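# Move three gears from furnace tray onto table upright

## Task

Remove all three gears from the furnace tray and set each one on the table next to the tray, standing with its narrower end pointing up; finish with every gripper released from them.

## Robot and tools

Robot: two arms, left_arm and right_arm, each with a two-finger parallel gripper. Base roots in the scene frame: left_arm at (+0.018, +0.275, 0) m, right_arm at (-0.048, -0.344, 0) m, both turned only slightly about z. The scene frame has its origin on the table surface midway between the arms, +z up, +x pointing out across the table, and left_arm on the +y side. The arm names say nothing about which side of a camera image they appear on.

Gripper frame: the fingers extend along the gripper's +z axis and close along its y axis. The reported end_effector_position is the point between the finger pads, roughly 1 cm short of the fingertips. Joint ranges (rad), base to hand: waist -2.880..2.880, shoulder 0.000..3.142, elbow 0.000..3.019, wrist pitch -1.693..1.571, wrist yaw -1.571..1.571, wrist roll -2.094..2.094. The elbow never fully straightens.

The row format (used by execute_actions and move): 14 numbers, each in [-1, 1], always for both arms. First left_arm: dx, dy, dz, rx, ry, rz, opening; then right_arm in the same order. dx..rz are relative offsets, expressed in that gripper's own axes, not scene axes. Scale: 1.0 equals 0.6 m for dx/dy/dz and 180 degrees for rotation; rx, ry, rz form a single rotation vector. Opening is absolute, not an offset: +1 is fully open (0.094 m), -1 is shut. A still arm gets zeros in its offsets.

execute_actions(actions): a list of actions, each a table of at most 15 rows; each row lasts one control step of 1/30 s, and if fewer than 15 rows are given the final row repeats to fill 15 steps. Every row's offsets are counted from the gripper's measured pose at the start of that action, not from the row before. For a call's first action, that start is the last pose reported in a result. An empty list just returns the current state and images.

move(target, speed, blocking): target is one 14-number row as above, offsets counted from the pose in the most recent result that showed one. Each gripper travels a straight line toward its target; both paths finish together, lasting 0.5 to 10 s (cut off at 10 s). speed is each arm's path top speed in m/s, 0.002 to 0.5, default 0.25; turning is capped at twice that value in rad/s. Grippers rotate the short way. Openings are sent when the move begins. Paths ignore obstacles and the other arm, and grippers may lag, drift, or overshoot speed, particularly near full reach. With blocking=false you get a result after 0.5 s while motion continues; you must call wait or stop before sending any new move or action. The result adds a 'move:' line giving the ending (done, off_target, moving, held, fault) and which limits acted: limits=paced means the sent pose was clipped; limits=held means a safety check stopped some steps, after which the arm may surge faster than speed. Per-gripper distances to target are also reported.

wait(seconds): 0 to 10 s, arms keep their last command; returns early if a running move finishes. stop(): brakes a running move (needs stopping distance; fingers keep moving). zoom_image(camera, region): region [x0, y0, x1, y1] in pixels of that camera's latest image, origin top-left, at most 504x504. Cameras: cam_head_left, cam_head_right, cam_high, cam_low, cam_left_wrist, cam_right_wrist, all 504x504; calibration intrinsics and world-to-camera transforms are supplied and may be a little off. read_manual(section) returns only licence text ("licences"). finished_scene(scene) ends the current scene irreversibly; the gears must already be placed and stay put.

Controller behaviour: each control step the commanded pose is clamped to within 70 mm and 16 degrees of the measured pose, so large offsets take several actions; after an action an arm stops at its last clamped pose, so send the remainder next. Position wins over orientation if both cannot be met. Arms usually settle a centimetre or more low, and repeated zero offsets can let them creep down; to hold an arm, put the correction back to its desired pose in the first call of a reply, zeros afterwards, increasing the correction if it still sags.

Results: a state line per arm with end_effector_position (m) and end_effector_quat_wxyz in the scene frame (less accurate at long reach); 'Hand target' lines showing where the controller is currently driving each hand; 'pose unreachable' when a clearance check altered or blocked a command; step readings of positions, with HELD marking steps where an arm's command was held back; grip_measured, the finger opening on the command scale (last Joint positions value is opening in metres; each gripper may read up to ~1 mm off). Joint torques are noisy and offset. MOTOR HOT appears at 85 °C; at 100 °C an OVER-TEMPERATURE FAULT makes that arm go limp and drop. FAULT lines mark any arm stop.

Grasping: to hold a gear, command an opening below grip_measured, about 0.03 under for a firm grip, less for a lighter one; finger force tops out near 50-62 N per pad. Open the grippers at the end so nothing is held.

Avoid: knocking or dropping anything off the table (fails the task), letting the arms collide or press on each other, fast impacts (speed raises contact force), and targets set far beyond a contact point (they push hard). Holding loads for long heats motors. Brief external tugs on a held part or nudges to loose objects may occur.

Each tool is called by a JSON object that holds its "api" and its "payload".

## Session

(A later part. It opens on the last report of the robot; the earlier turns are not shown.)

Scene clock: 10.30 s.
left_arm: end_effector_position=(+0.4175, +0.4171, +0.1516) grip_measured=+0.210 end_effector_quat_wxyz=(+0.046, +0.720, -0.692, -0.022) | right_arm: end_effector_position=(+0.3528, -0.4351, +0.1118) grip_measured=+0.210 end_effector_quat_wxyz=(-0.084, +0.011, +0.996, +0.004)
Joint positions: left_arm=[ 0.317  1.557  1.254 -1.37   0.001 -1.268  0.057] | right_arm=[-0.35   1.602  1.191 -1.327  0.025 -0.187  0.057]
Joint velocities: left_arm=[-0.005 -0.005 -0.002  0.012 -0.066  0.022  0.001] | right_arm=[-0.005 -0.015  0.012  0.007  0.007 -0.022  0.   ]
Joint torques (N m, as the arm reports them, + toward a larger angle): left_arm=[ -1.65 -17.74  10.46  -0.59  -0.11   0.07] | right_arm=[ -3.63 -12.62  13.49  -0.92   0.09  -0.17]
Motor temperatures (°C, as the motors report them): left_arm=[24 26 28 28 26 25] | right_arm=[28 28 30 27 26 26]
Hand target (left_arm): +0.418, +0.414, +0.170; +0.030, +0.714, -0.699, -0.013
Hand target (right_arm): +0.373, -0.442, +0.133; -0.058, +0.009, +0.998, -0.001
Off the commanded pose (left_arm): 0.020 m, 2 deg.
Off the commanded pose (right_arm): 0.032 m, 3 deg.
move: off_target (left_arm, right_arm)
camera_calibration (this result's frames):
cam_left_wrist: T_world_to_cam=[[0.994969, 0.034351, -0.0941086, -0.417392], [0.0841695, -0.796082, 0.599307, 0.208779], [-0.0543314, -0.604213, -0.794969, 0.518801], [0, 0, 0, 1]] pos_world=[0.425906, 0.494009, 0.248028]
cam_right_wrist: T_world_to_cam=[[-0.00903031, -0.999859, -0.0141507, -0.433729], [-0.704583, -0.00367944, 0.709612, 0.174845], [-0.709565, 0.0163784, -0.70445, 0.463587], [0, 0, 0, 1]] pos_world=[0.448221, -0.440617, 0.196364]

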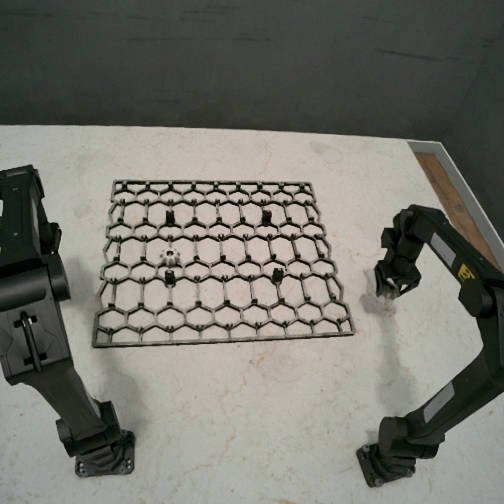

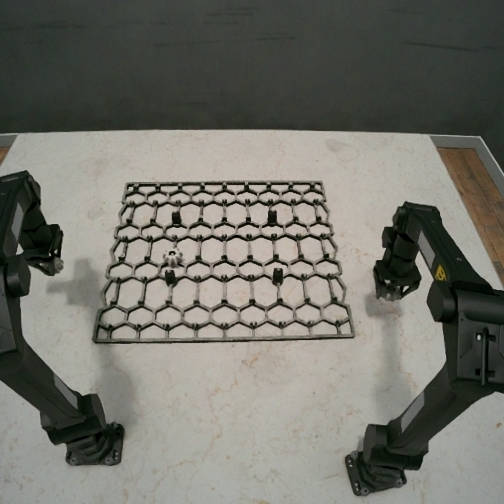

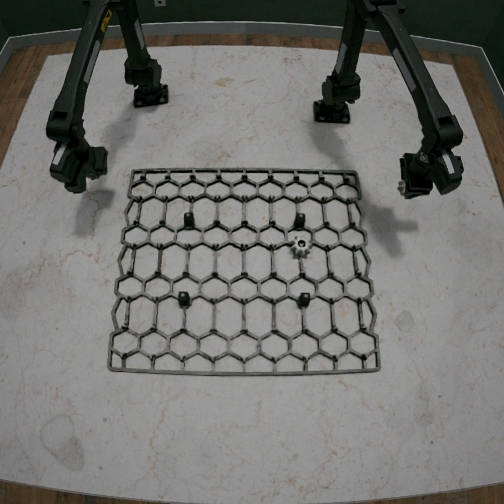

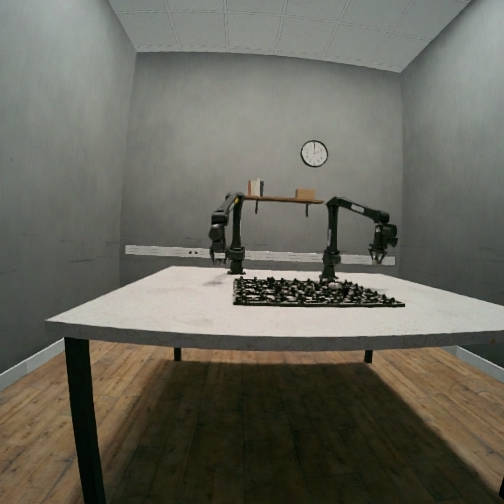

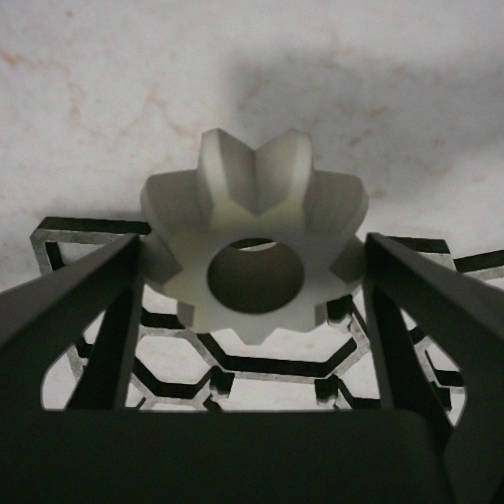

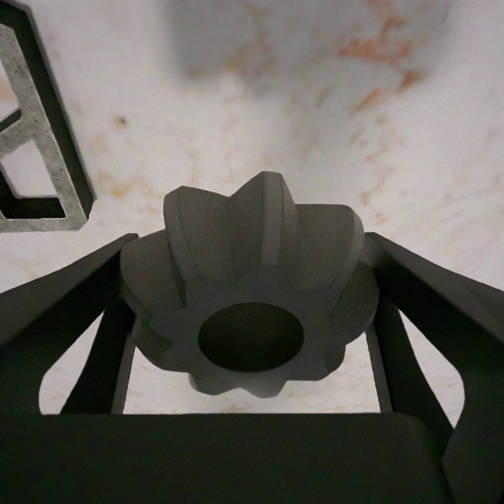

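{"api": "move", "payload": {"target": [0,0,0.218,0.033,-0.01,0,0.0, -0.03,0,0.157,0,-0.058,0,0.0], "speed": 0.12}}

{"api": "move", "payload": {"target": [0,0,0,0,0,0,0.7, 0,0,0,0,0,0,0.7]}}

{"api": "move", "payload": {"target": [0,0,-0.2,0,0,0,0.7, 0,0,-0.15,0,0,0,0.7], "speed": 0.2}}

Scene clock: 11.97 s.
left_arm: end_effector_position=(+0.3995, +0.4107, +0.0204) grip_measured=+0.210 end_effector_quat_wxyz=(+0.004, +0.720, -0.694, -0.001) | right_arm: end_effector_position=(+0.3554, -0.4305, +0.0195) grip_measured=+0.208 end_effector_quat_wxyz=(+0.003, +0.011, +1.000, +0.002)
Joint positions: left_arm=[ 0.317  1.622  0.946 -0.904  0.001 -1.266  0.057] | right_arm=[-0.35   1.633  0.957 -0.889 -0.005 -0.189  0.057]
Joint velocities: left_arm=[-0.015 -0.005 -0.007  0.022 -0.037 -0.051 -0.   ] | right_arm=[-0.005 -0.005  0.007 -0.007 -0.007  0.022 -0.001]
Joint torques (N m, as the arm reports them, + toward a larger angle): left_arm=[ -0.61 -12.7    9.1    0.73  -0.08   0.04] | right_arm=[ -3.72 -11.37   6.71   0.72  -0.09  -0.14]
Motor temperatures (°C, as the motors report them): left_arm=[24 26 28 28 26 25] | right_arm=[28 28 30 27 26 26]
Hand target (left_arm): +0.406, +0.414, +0.021; -0.002, +0.721, -0.693, +0.003
Hand target (right_arm): +0.355, -0.434, +0.016; +0.007, +0.012, +1.000, +0.003
Off the commanded pose (left_arm): 0.006 m, 1 deg.
Off the commanded pose (right_arm): 0.005 m, 0 deg.
move: done
camera_calibration (this result's frames):
cam_left_wrist: T_world_to_cam=[[0.999419, 0.0336212, -0.0055089, -0.414909], [0.0305957, -0.814571, 0.579256, 0.31317], [0.0149879, -0.579089, -0.815127, 0.372127], [0, 0, 0, 1]] pos_world=[0.399509, 0.484543, 0.11964]
cam_right_wrist: T_world_to_cam=[[-0.00753207, -0.999939, -0.00813415, -0.431098], [-0.817654, 0.00147582, 0.575708, 0.287217], [-0.57566, 0.0109872, -0.817615, 0.35269], [0, 0, 0, 1]] pos_world=[0.434627, -0.43537, 0.119505]

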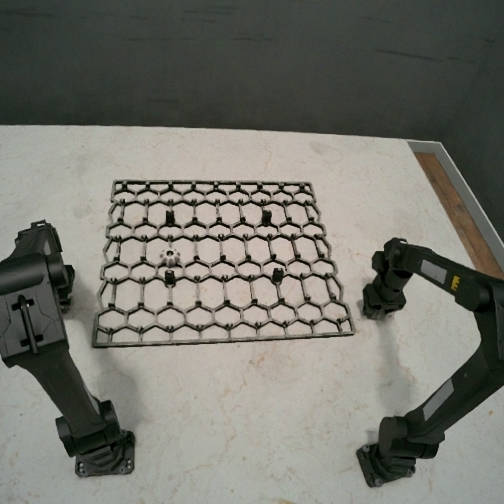

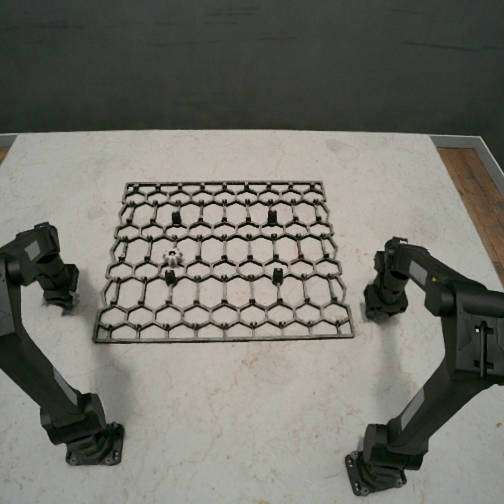

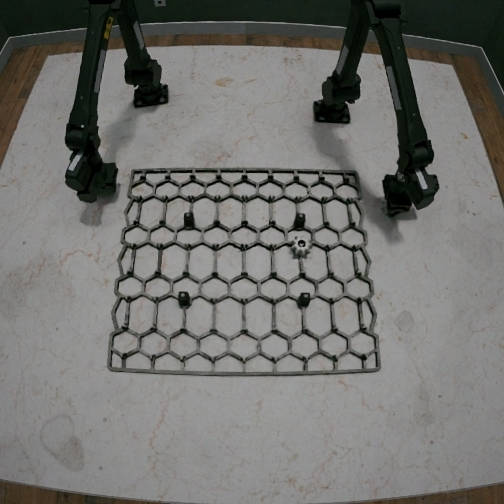

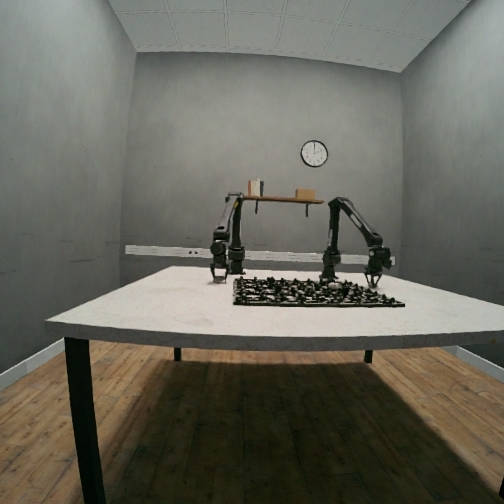

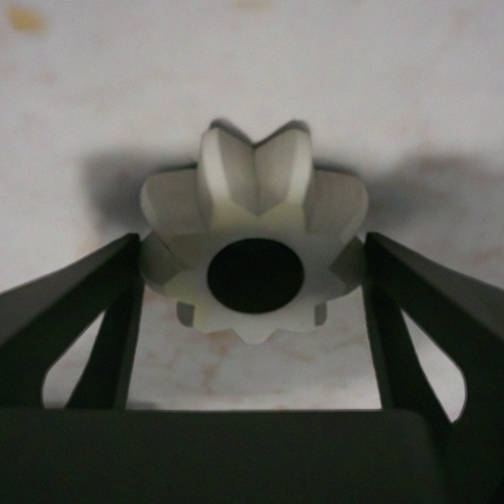

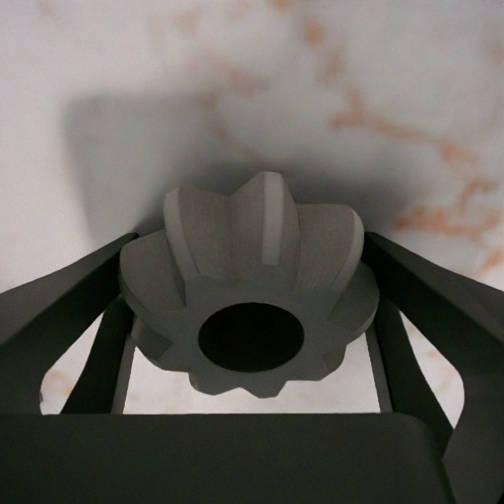

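Scene clock: 12.47 s.
left_arm: end_effector_position=(+0.3993, +0.4106, +0.0203) grip_measured=+0.698 end_effector_quat_wxyz=(+0.004, +0.720, -0.694, -0.001) | right_arm: end_effector_position=(+0.3553, -0.4305, +0.0195) grip_measured=+0.698 end_effector_quat_wxyz=(+0.003, +0.011, +1.000, +0.002)
Joint positions: left_arm=[ 0.317  1.622  0.946 -0.904  0.001 -1.266  0.08 ] | right_arm=[-0.35   1.633  0.957 -0.889 -0.005 -0.189  0.08 ]
Joint velocities: left_arm=[ 0.005 -0.005  0.002 -0.012 -0.007  0.007  0.   ] | right_arm=[-0.024 -0.005  0.002 -0.022 -0.007  0.037  0.   ]
Joint torques (N m, as the arm reports them, + toward a larger angle): left_arm=[ -0.47 -13.45   7.99   0.21  -0.18   0.05] | right_arm=[ -3.19 -12.34   7.06  -0.13   0.01  -0.13]
Motor temperatures (°C, as the motors report them): left_arm=[24 26 28 28 26 25] | right_arm=[28 28 30 27 26 26]
Hand target (left_arm): +0.400, +0.411, +0.021; +0.004, +0.720, -0.694, -0.001
Hand target (right_arm): +0.355, -0.431, +0.020; +0.003, +0.011, +1.000, +0.002
Off the commanded pose (left_arm): 0.000 m, 0 deg.
Off the commanded pose (right_arm): 0.000 m, 0 deg.
move: done
camera_calibration (this result's frames):
cam_left_wrist: T_world_to_cam=[[0.999417, 0.0336205, -0.00587234, -0.414725], [0.0308039, -0.814497, 0.57935, 0.313074], [0.014695, -0.579193, -0.815058, 0.37216], [0, 0, 0, 1]] pos_world=[0.39937, 0.484494, 0.119517]
cam_right_wrist: T_world_to_cam=[[-0.00753512, -0.999938, -0.00821124, -0.431076], [-0.817439, 0.00142981, 0.576013, 0.28704], [-0.575965, 0.0110525, -0.817399, 0.352769], [0, 0, 0, 1]] pos_world=[0.434572, -0.435359, 0.119474]

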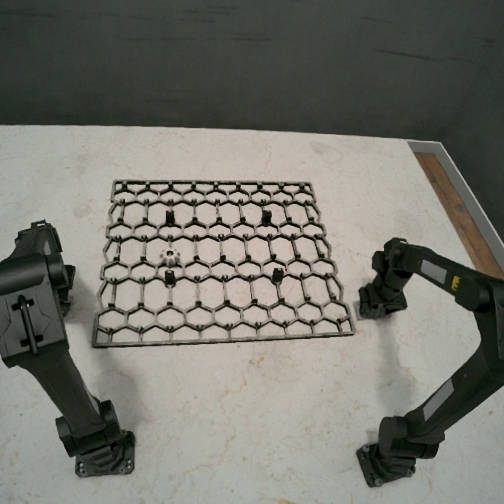

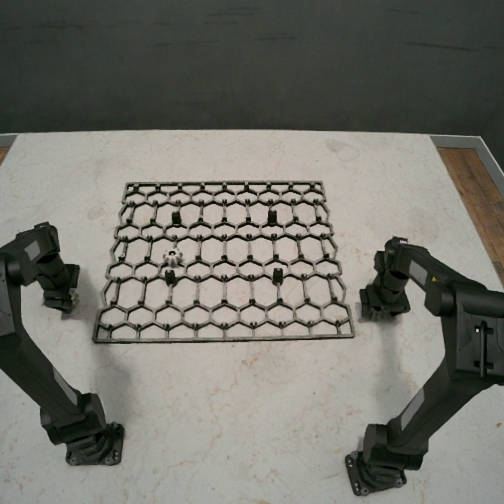

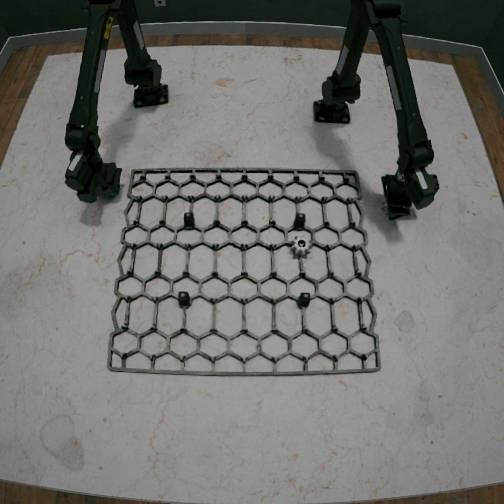

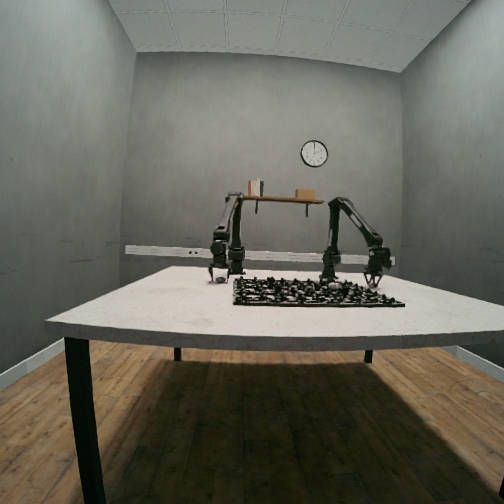

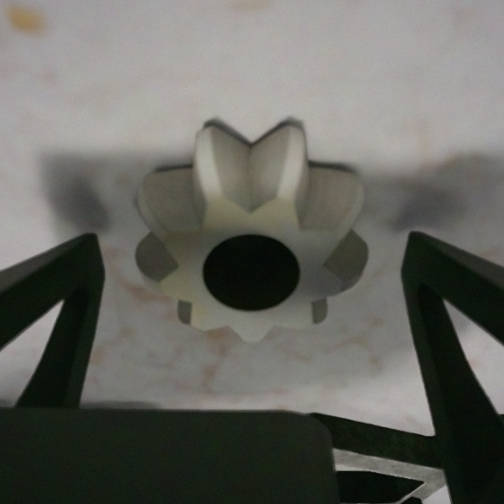

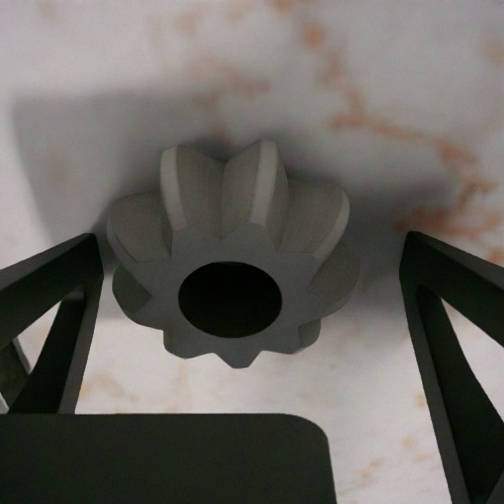

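Scene clock: 13.47 s.
left_arm: end_effector_position=(+0.3899, +0.4072, +0.1283) grip_measured=+0.698 end_effector_quat_wxyz=(+0.015, +0.720, -0.694, -0.007) | right_arm: end_effector_position=(+0.3365, -0.4265, +0.0893) grip_measured=+0.698 end_effector_quat_wxyz=(-0.022, +0.011, +1.000, +0.007)
Joint positions: left_arm=[ 0.317  1.461  1.084 -1.228  0.002 -1.266  0.08 ] | right_arm=[-0.35   1.509  1.025 -1.132 -0.005 -0.189  0.08 ]
Joint velocities: left_arm=[ 0.005 -0.005  0.017 -0.002 -0.022  0.022  0.   ] | right_arm=[-0.015 -0.005  0.007  0.007 -0.022 -0.051  0.   ]
Joint torques (N m, as the arm reports them, + toward a larger angle): left_arm=[ -0.6  -12.99  12.39  -0.39  -0.19   0.04] | right_arm=[ -3.36 -11.75  11.93  -0.4    0.05  -0.07]
Motor temperatures (°C, as the motors report them): left_arm=[24 26 28 28 26 25] | right_arm=[28 29 30 27 26 26]
Hand target (left_arm): +0.399, +0.410, +0.141; +0.004, +0.720, -0.694, -0.001
Hand target (right_arm): +0.354, -0.431, +0.110; +0.003, +0.011, +1.000, +0.002
Off the commanded pose (left_arm): 0.016 m, 1 deg.
Off the commanded pose (right_arm): 0.028 m, 3 deg.
move: off_target (left_arm, right_arm)
camera_calibration (this result's frames):
cam_left_wrist: T_world_to_cam=[[0.999018, 0.0334794, -0.0290121, -0.401378], [0.0441302, -0.809514, 0.58544, 0.240018], [-0.00388553, -0.586146, -0.810196, 0.467763], [0, 0, 0, 1]] pos_world=[0.39221, 0.481913, 0.226819]
cam_right_wrist: T_world_to_cam=[[-0.00819658, -0.999796, -0.0184491, -0.425421], [-0.787869, -0.00490456, 0.615823, 0.215285], [-0.615788, 0.0195831, -0.787668, 0.413292], [0, 0, 0, 1]] pos_world=[0.420629, -0.432372, 0.185111]

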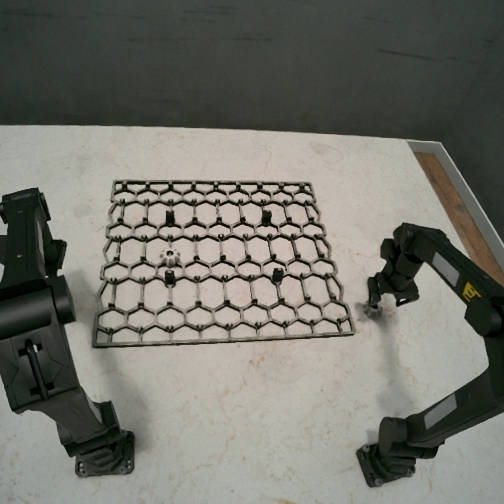

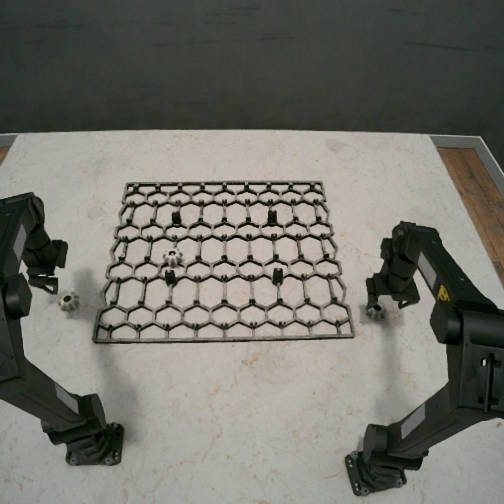

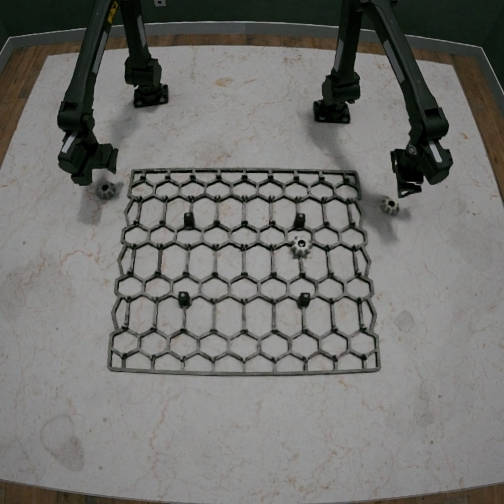

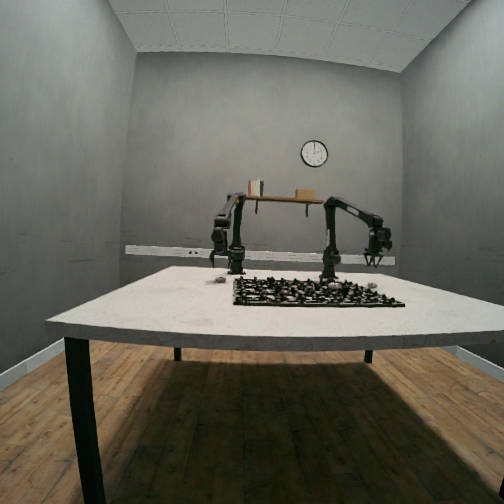

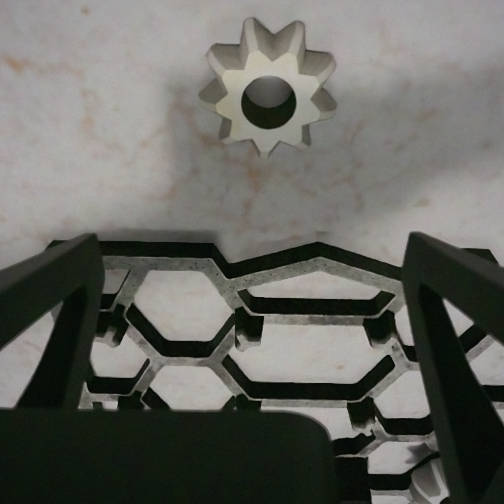

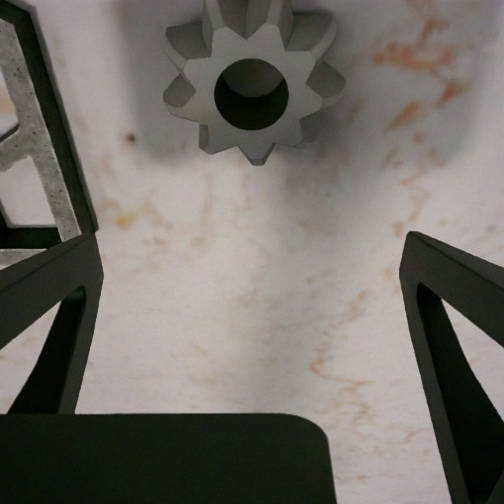

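{"api": "move", "payload": {"target": [0.467,-0.245,-0.03,0,0,0.5,0.7, 0,0,0,0,0,0,0.7], "speed": 0.35}}

Scene clock: 16.47 s.
left_arm: end_effector_position=(+0.5299, +0.1356, +0.1417) grip_measured=+0.698 end_effector_quat_wxyz=(-0.018, -0.026, +0.999, +0.001) | right_arm: end_effector_position=(+0.3364, -0.4265, +0.0893) grip_measured=+0.698 end_effector_quat_wxyz=(-0.022, +0.011, +1.000, +0.007)
Joint positions: left_arm=[-0.288  1.79   1.53  -1.347  0.008 -0.315  0.08 ] | right_arm=[-0.35   1.509  1.025 -1.132 -0.005 -0.189  0.08 ]
Joint velocities: left_arm=[ 0.005 -0.005 -0.002  0.002  0.037 -0.051  0.   ] | right_arm=[-0.005 -0.015 -0.012 -0.007 -0.022 -0.037 -0.001]
Joint torques (N m, as the arm reports them, + toward a larger angle): left_arm=[ -0.62 -15.9   13.93  -0.42  -0.03   0.1 ] | right_arm=[ -2.81 -11.     7.97  -0.03   0.04  -0.12]
Motor temperatures (°C, as the motors report them): left_arm=[24 26 29 28 26 25] | right_arm=[28 28 30 27 26 26]
Hand target (left_arm): +0.541, +0.130, +0.142; -0.018, -0.019, +1.000, -0.001
Hand target (right_arm): +0.337, -0.426, +0.089; -0.022, +0.011, +1.000, +0.007
Off the commanded pose (left_arm): 0.018 m, 1 deg.
Off the commanded pose (right_arm): 0.000 m, 0 deg.
move: off_target (left_arm)
camera_calibration (this result's frames):
cam_left_wrist: T_world_to_cam=[[0.0481693, -0.998839, -0.000489995, 0.108044], [-0.795056, -0.0386387, 0.605305, 0.343461], [-0.604621, -0.0287675, -0.795994, 0.560678], [0, 0, 0, 1]] pos_world=[0.606864, 0.137319, 0.238451]
cam_right_wrist: T_world_to_cam=[[-0.00820347, -0.999795, -0.0185259, -0.425392], [-0.787639, -0.00495378, 0.616117, 0.215085], [-0.616082, 0.0196461, -0.787437, 0.413343], [0, 0, 0, 1]] pos_world=[0.420573, -0.43236, 0.185083]

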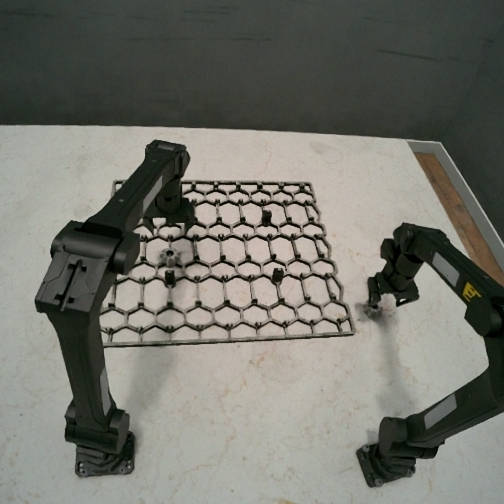

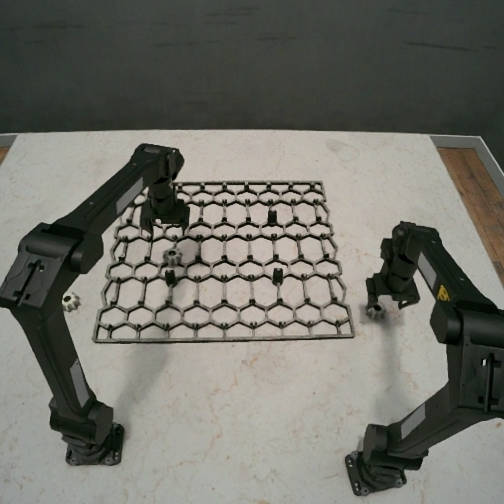

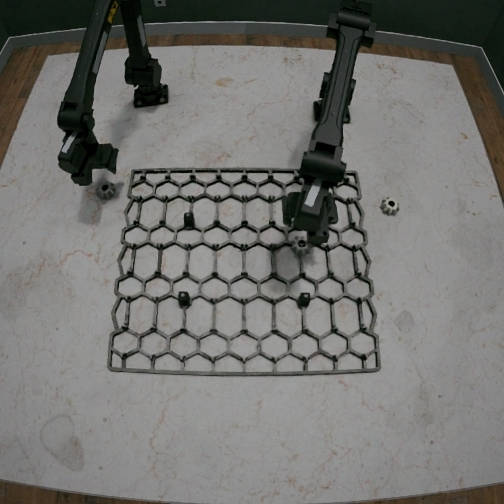

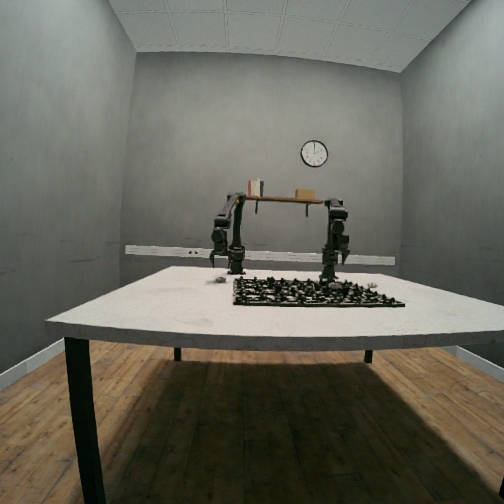

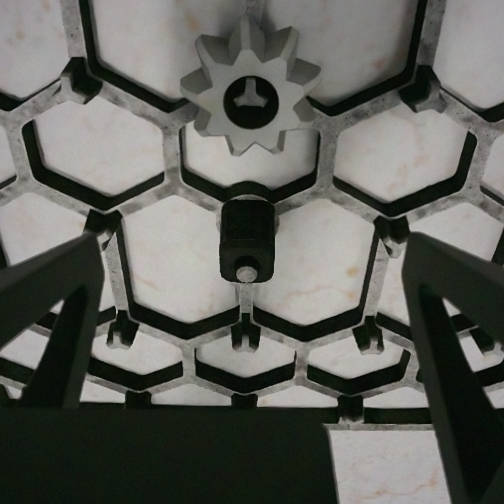

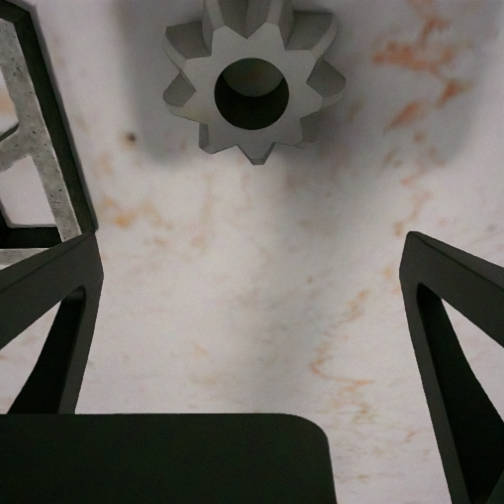

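{"api": "move", "payload": {"target": [-0.017,-0.003,0.2,0,-0.012,0,0.7, 0,0,0,0,0,0,0.7], "speed": 0.1}}

{"api": "move", "payload": {"target": [0,0,0,0,0,0,0.0, 0,0,0,0,0,0,0.7]}}

{"api": "move", "payload": {"target": [0,0,-0.25,0,0,0,0.0, 0,0,0,0,0,0,0.7], "speed": 0.12}}

Scene clock: 18.23 s.
left_arm: end_effector_position=(+0.5362, +0.1351, +0.0347) grip_measured=+0.698 end_effector_quat_wxyz=(+0.007, -0.025, +1.000, -0.003) | right_arm: end_effector_position=(+0.3364, -0.4265, +0.0893) grip_measured=+0.698 end_effector_quat_wxyz=(-0.022, +0.011, +1.000, +0.007)
Joint positions: left_arm=[-0.288  1.881  1.361 -1.037  0.001 -0.313  0.08 ] | right_arm=[-0.35   1.509  1.025 -1.132 -0.005 -0.189  0.08 ]
Joint velocities: left_arm=[-0.005 -0.005 -0.002  0.007 -0.066 -0.037  0.002] | right_arm=[-0.005 -0.005 -0.007 -0.002 -0.007  0.022 -0.   ]
Joint torques (N m, as the arm reports them, + toward a larger angle): left_arm=[ -0.81 -16.91   8.93   0.73  -0.26   0.  ] | right_arm=[ -2.7  -10.88   8.14  -0.16   0.02  -0.11]
Motor temperatures (°C, as the motors report them): left_arm=[24 26 29 28 26 25] | right_arm=[28 28 30 27 26 26]
Hand target (left_arm): +0.537, +0.135, +0.021; +0.001, -0.026, +1.000, +0.001
Hand target (right_arm): +0.336, -0.426, +0.089; -0.022, +0.011, +1.000, +0.007
Off the commanded pose (left_arm): 0.013 m, 1 deg.
Off the commanded pose (right_arm): 0.000 m, 0 deg.
move: off_target (left_arm)
camera_calibration (this result's frames):
cam_left_wrist: T_world_to_cam=[[0.046, -0.998908, 0.00813001, 0.108061], [-0.824208, -0.033354, 0.565304, 0.429602], [-0.564416, -0.0327048, -0.824843, 0.459317], [0, 0, 0, 1]] pos_world=[0.608356, 0.137293, 0.135131]
cam_right_wrist: T_world_to_cam=[[-0.00820347, -0.999795, -0.0185259, -0.425392], [-0.787639, -0.00495378, 0.616117, 0.215085], [-0.616082, 0.0196461, -0.787437, 0.413343], [0, 0, 0, 1]] pos_world=[0.420573, -0.43236, 0.185083]

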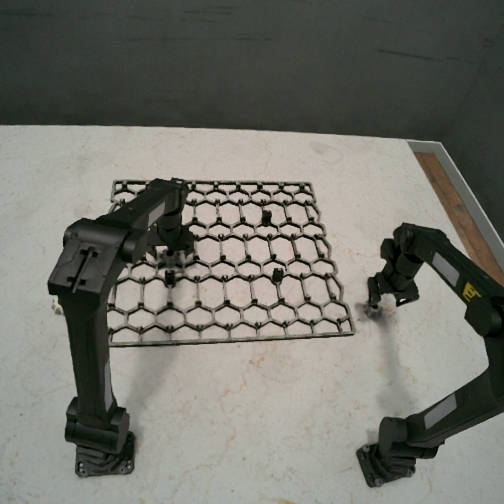

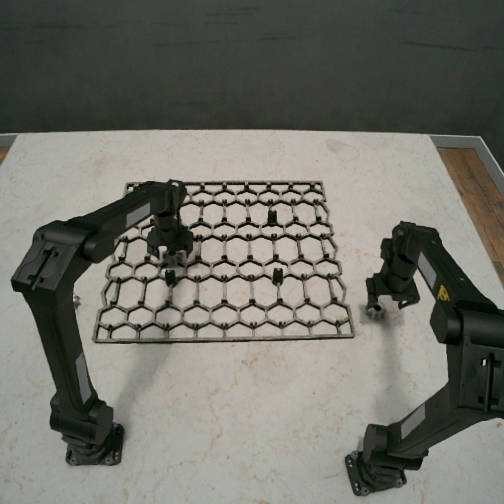

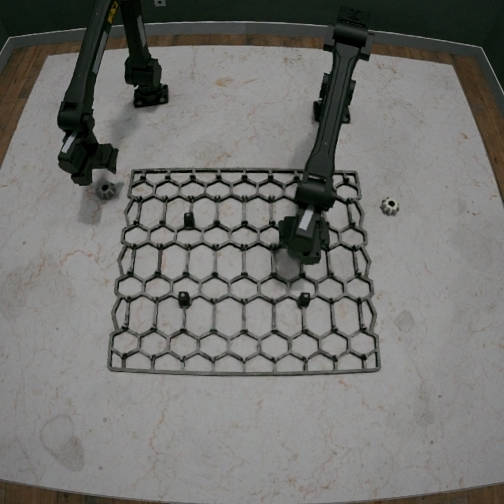

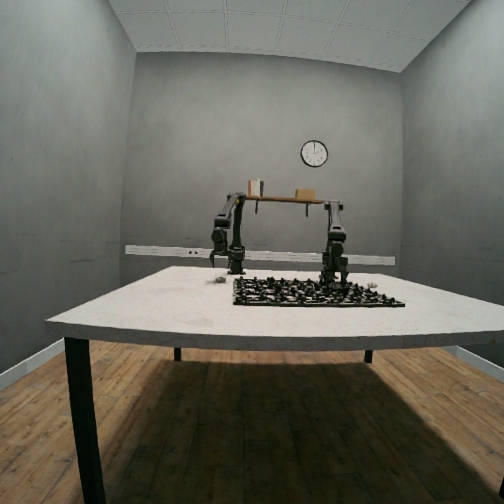

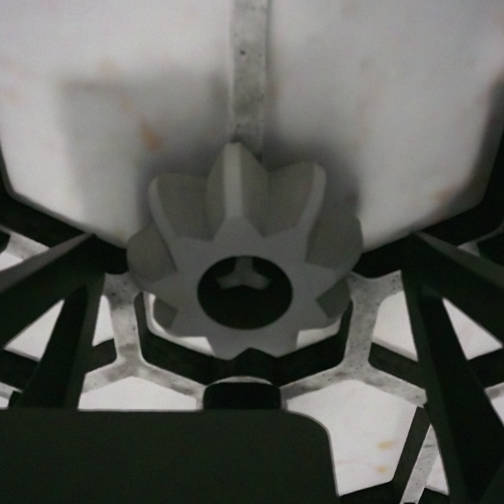

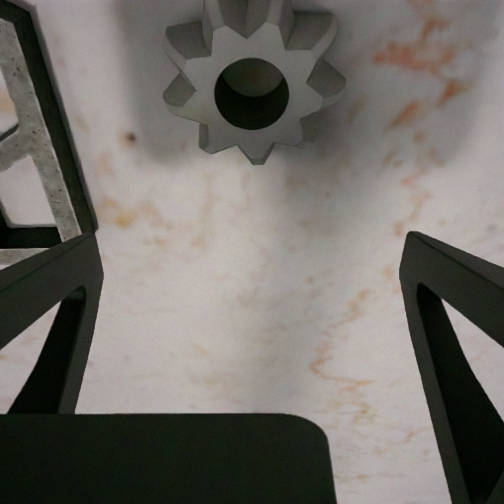

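Scene clock: 18.73 s.
left_arm: end_effector_position=(+0.5364, +0.1362, +0.0345) grip_measured=+0.207 end_effector_quat_wxyz=(+0.007, -0.025, +1.000, -0.001) | right_arm: end_effector_position=(+0.3364, -0.4265, +0.0893) grip_measured=+0.698 end_effector_quat_wxyz=(-0.022, +0.011, +1.000, +0.007)
Joint positions: left_arm=[-0.288  1.881  1.361 -1.037 -0.003 -0.313  0.057] | right_arm=[-0.35   1.509  1.025 -1.132 -0.005 -0.189  0.08 ]
Joint velocities: left_arm=[-0.005 -0.015 -0.022  0.017  0.007  0.007 -0.   ] | right_arm=[ 0.005 -0.005 -0.012 -0.007 -0.007 -0.081 -0.002]
Joint torques (N m, as the arm reports them, + toward a larger angle): left_arm=[ -0.6  -19.62   9.09   0.23  -0.01   0.02] | right_arm=[ -3.27 -10.02   7.93  -0.09   0.03  -0.11]
Motor temperatures (°C, as the motors report them): left_arm=[24 26 29 28 26 25] | right_arm=[28 28 30 27 26 26]
Hand target (left_arm): +0.536, +0.135, +0.035; +0.007, -0.025, +1.000, -0.003
Hand target (right_arm): +0.336, -0.426, +0.089; -0.022, +0.011, +1.000, +0.007
Off the commanded pose (left_arm): 0.001 m, 0 deg.
Off the commanded pose (right_arm): 0.000 m, 0 deg.
move: done
camera_calibration (this result's frames):
cam_left_wrist: T_world_to_cam=[[0.0468158, -0.998895, 0.00401705, 0.108892], [-0.824587, -0.036376, 0.564565, 0.430462], [-0.563795, -0.0297429, -0.825379, 0.458607], [0, 0, 0, 1]] pos_world=[0.608416, 0.138071, 0.135064]
cam_right_wrist: T_world_to_cam=[[-0.00820347, -0.999795, -0.0185259, -0.425392], [-0.787639, -0.00495378, 0.616117, 0.215085], [-0.616082, 0.0196461, -0.787437, 0.413343], [0, 0, 0, 1]] pos_world=[0.420573, -0.43236, 0.185083]

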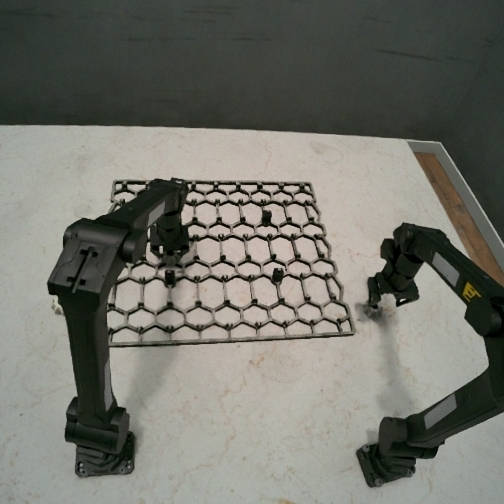

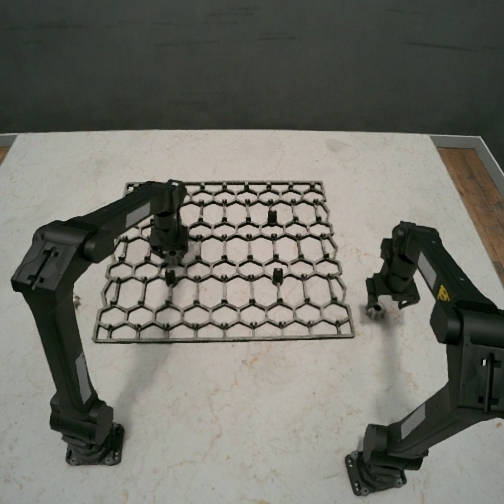

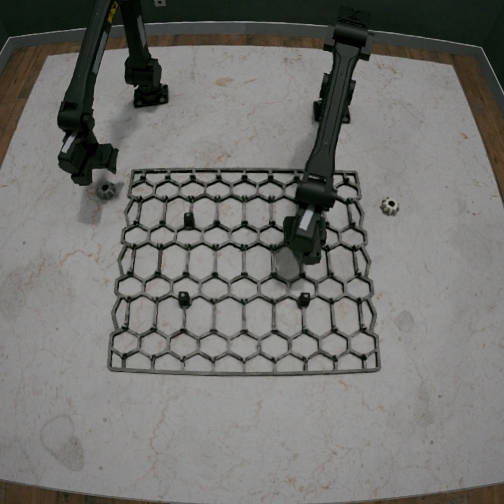

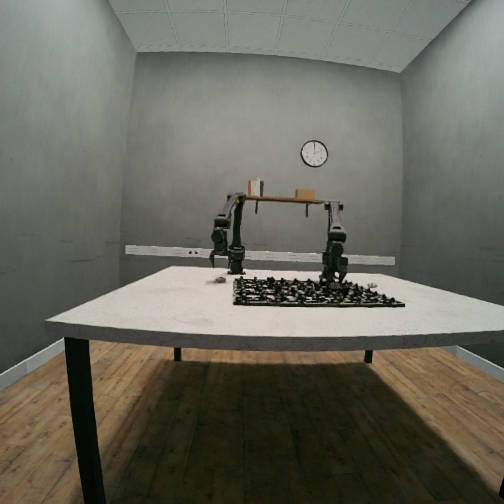

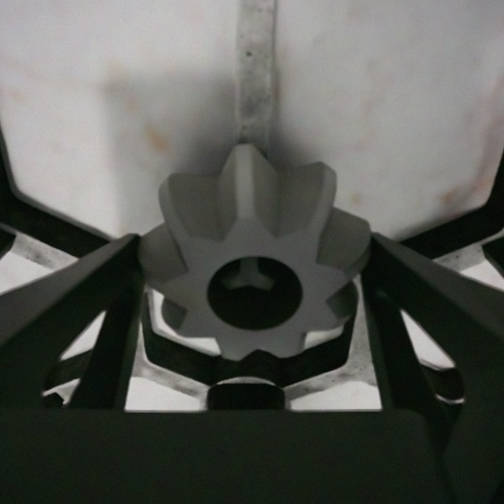

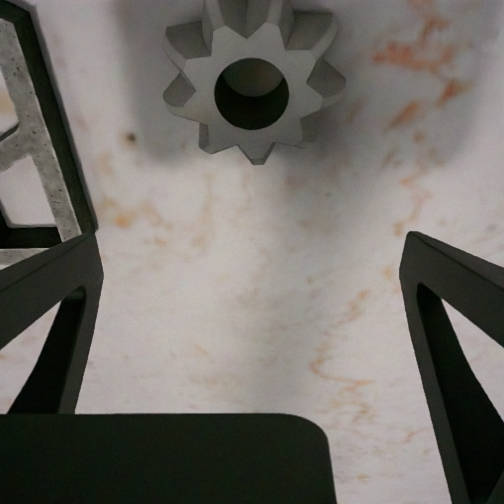

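Scene clock: 20.37 s.
left_arm: end_effector_position=(+0.5183, +0.1414, +0.1472) grip_measured=+0.207 end_effector_quat_wxyz=(-0.030, -0.025, +0.999, +0.011) | right_arm: end_effector_position=(+0.3364, -0.4265, +0.0893) grip_measured=+0.698 end_effector_quat_wxyz=(-0.022, +0.011, +1.000, +0.007)
Joint positions: left_arm=[-0.288  1.771  1.519 -1.381 -0.004 -0.313  0.057] | right_arm=[-0.35   1.509  1.025 -1.132 -0.005 -0.189  0.08 ]
Joint velocities: left_arm=[ 0.005 -0.005 -0.022 -0.012  0.095 -0.007  0.   ] | right_arm=[ 0.005 -0.024 -0.002 -0.002  0.051 -0.022 -0.   ]
Joint torques (N m, as the arm reports them, + toward a larger angle): left_arm=[ -0.97 -21.18  14.75  -0.51  -0.08   0.01] | right_arm=[ -2.84 -11.39   7.9   -0.04   0.01  -0.12]
Motor temperatures (°C, as the motors report them): left_arm=[24 26 29 28 26 25] | right_arm=[28 28 30 27 26 26]
Hand target (left_arm): +0.530, +0.136, +0.185; +0.007, -0.025, +1.000, -0.001
Hand target (right_arm): +0.336, -0.426, +0.089; -0.022, +0.011, +1.000, +0.007
Off the commanded pose (left_arm): 0.041 m, 4 deg.
Off the commanded pose (right_arm): 0.000 m, 0 deg.
move: off_target (left_arm)
camera_calibration (this result's frames):
cam_left_wrist: T_world_to_cam=[[0.046154, -0.998716, -0.0208642, 0.118398], [-0.780607, -0.0490915, 0.623091, 0.322483], [-0.623315, -0.0124713, -0.781871, 0.563548], [0, 0, 0, 1]] pos_world=[0.597536, 0.141106, 0.242155]
cam_right_wrist: T_world_to_cam=[[-0.00820347, -0.999795, -0.0185259, -0.425392], [-0.787639, -0.00495378, 0.616117, 0.215085], [-0.616082, 0.0196461, -0.787437, 0.413343], [0, 0, 0, 1]] pos_world=[0.420573, -0.43236, 0.185083]

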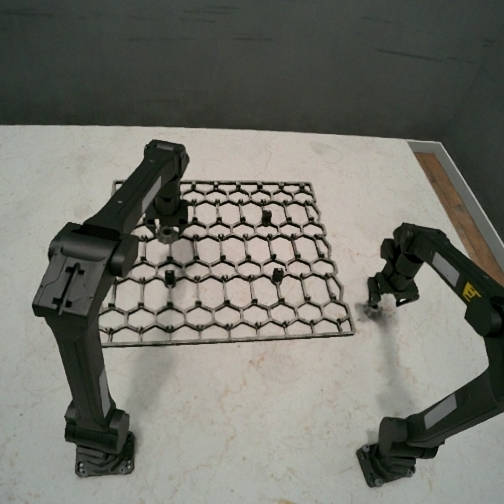

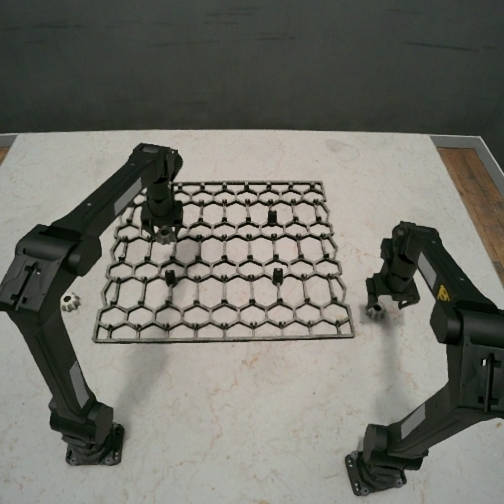

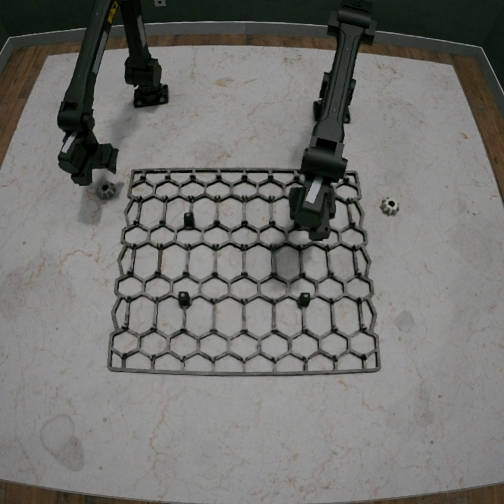

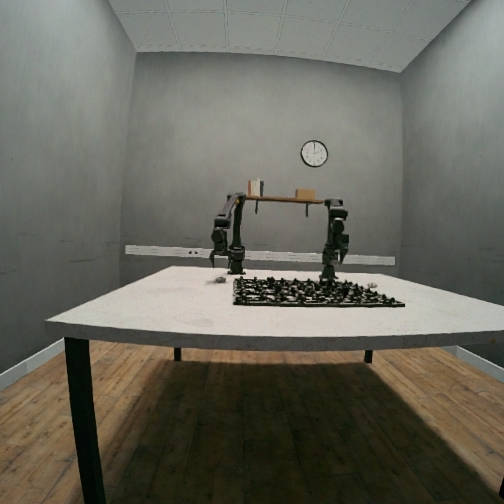

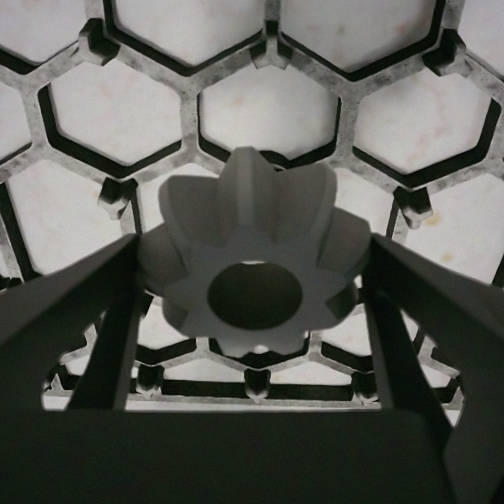

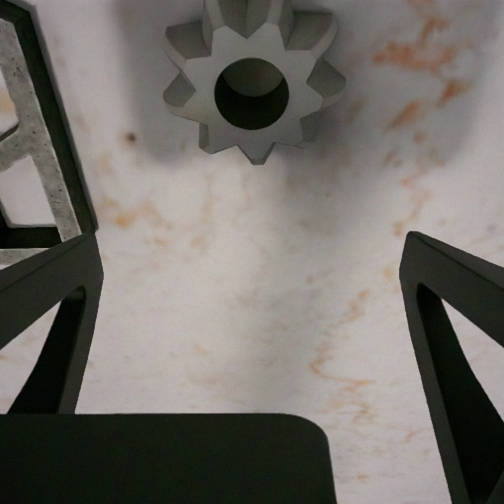

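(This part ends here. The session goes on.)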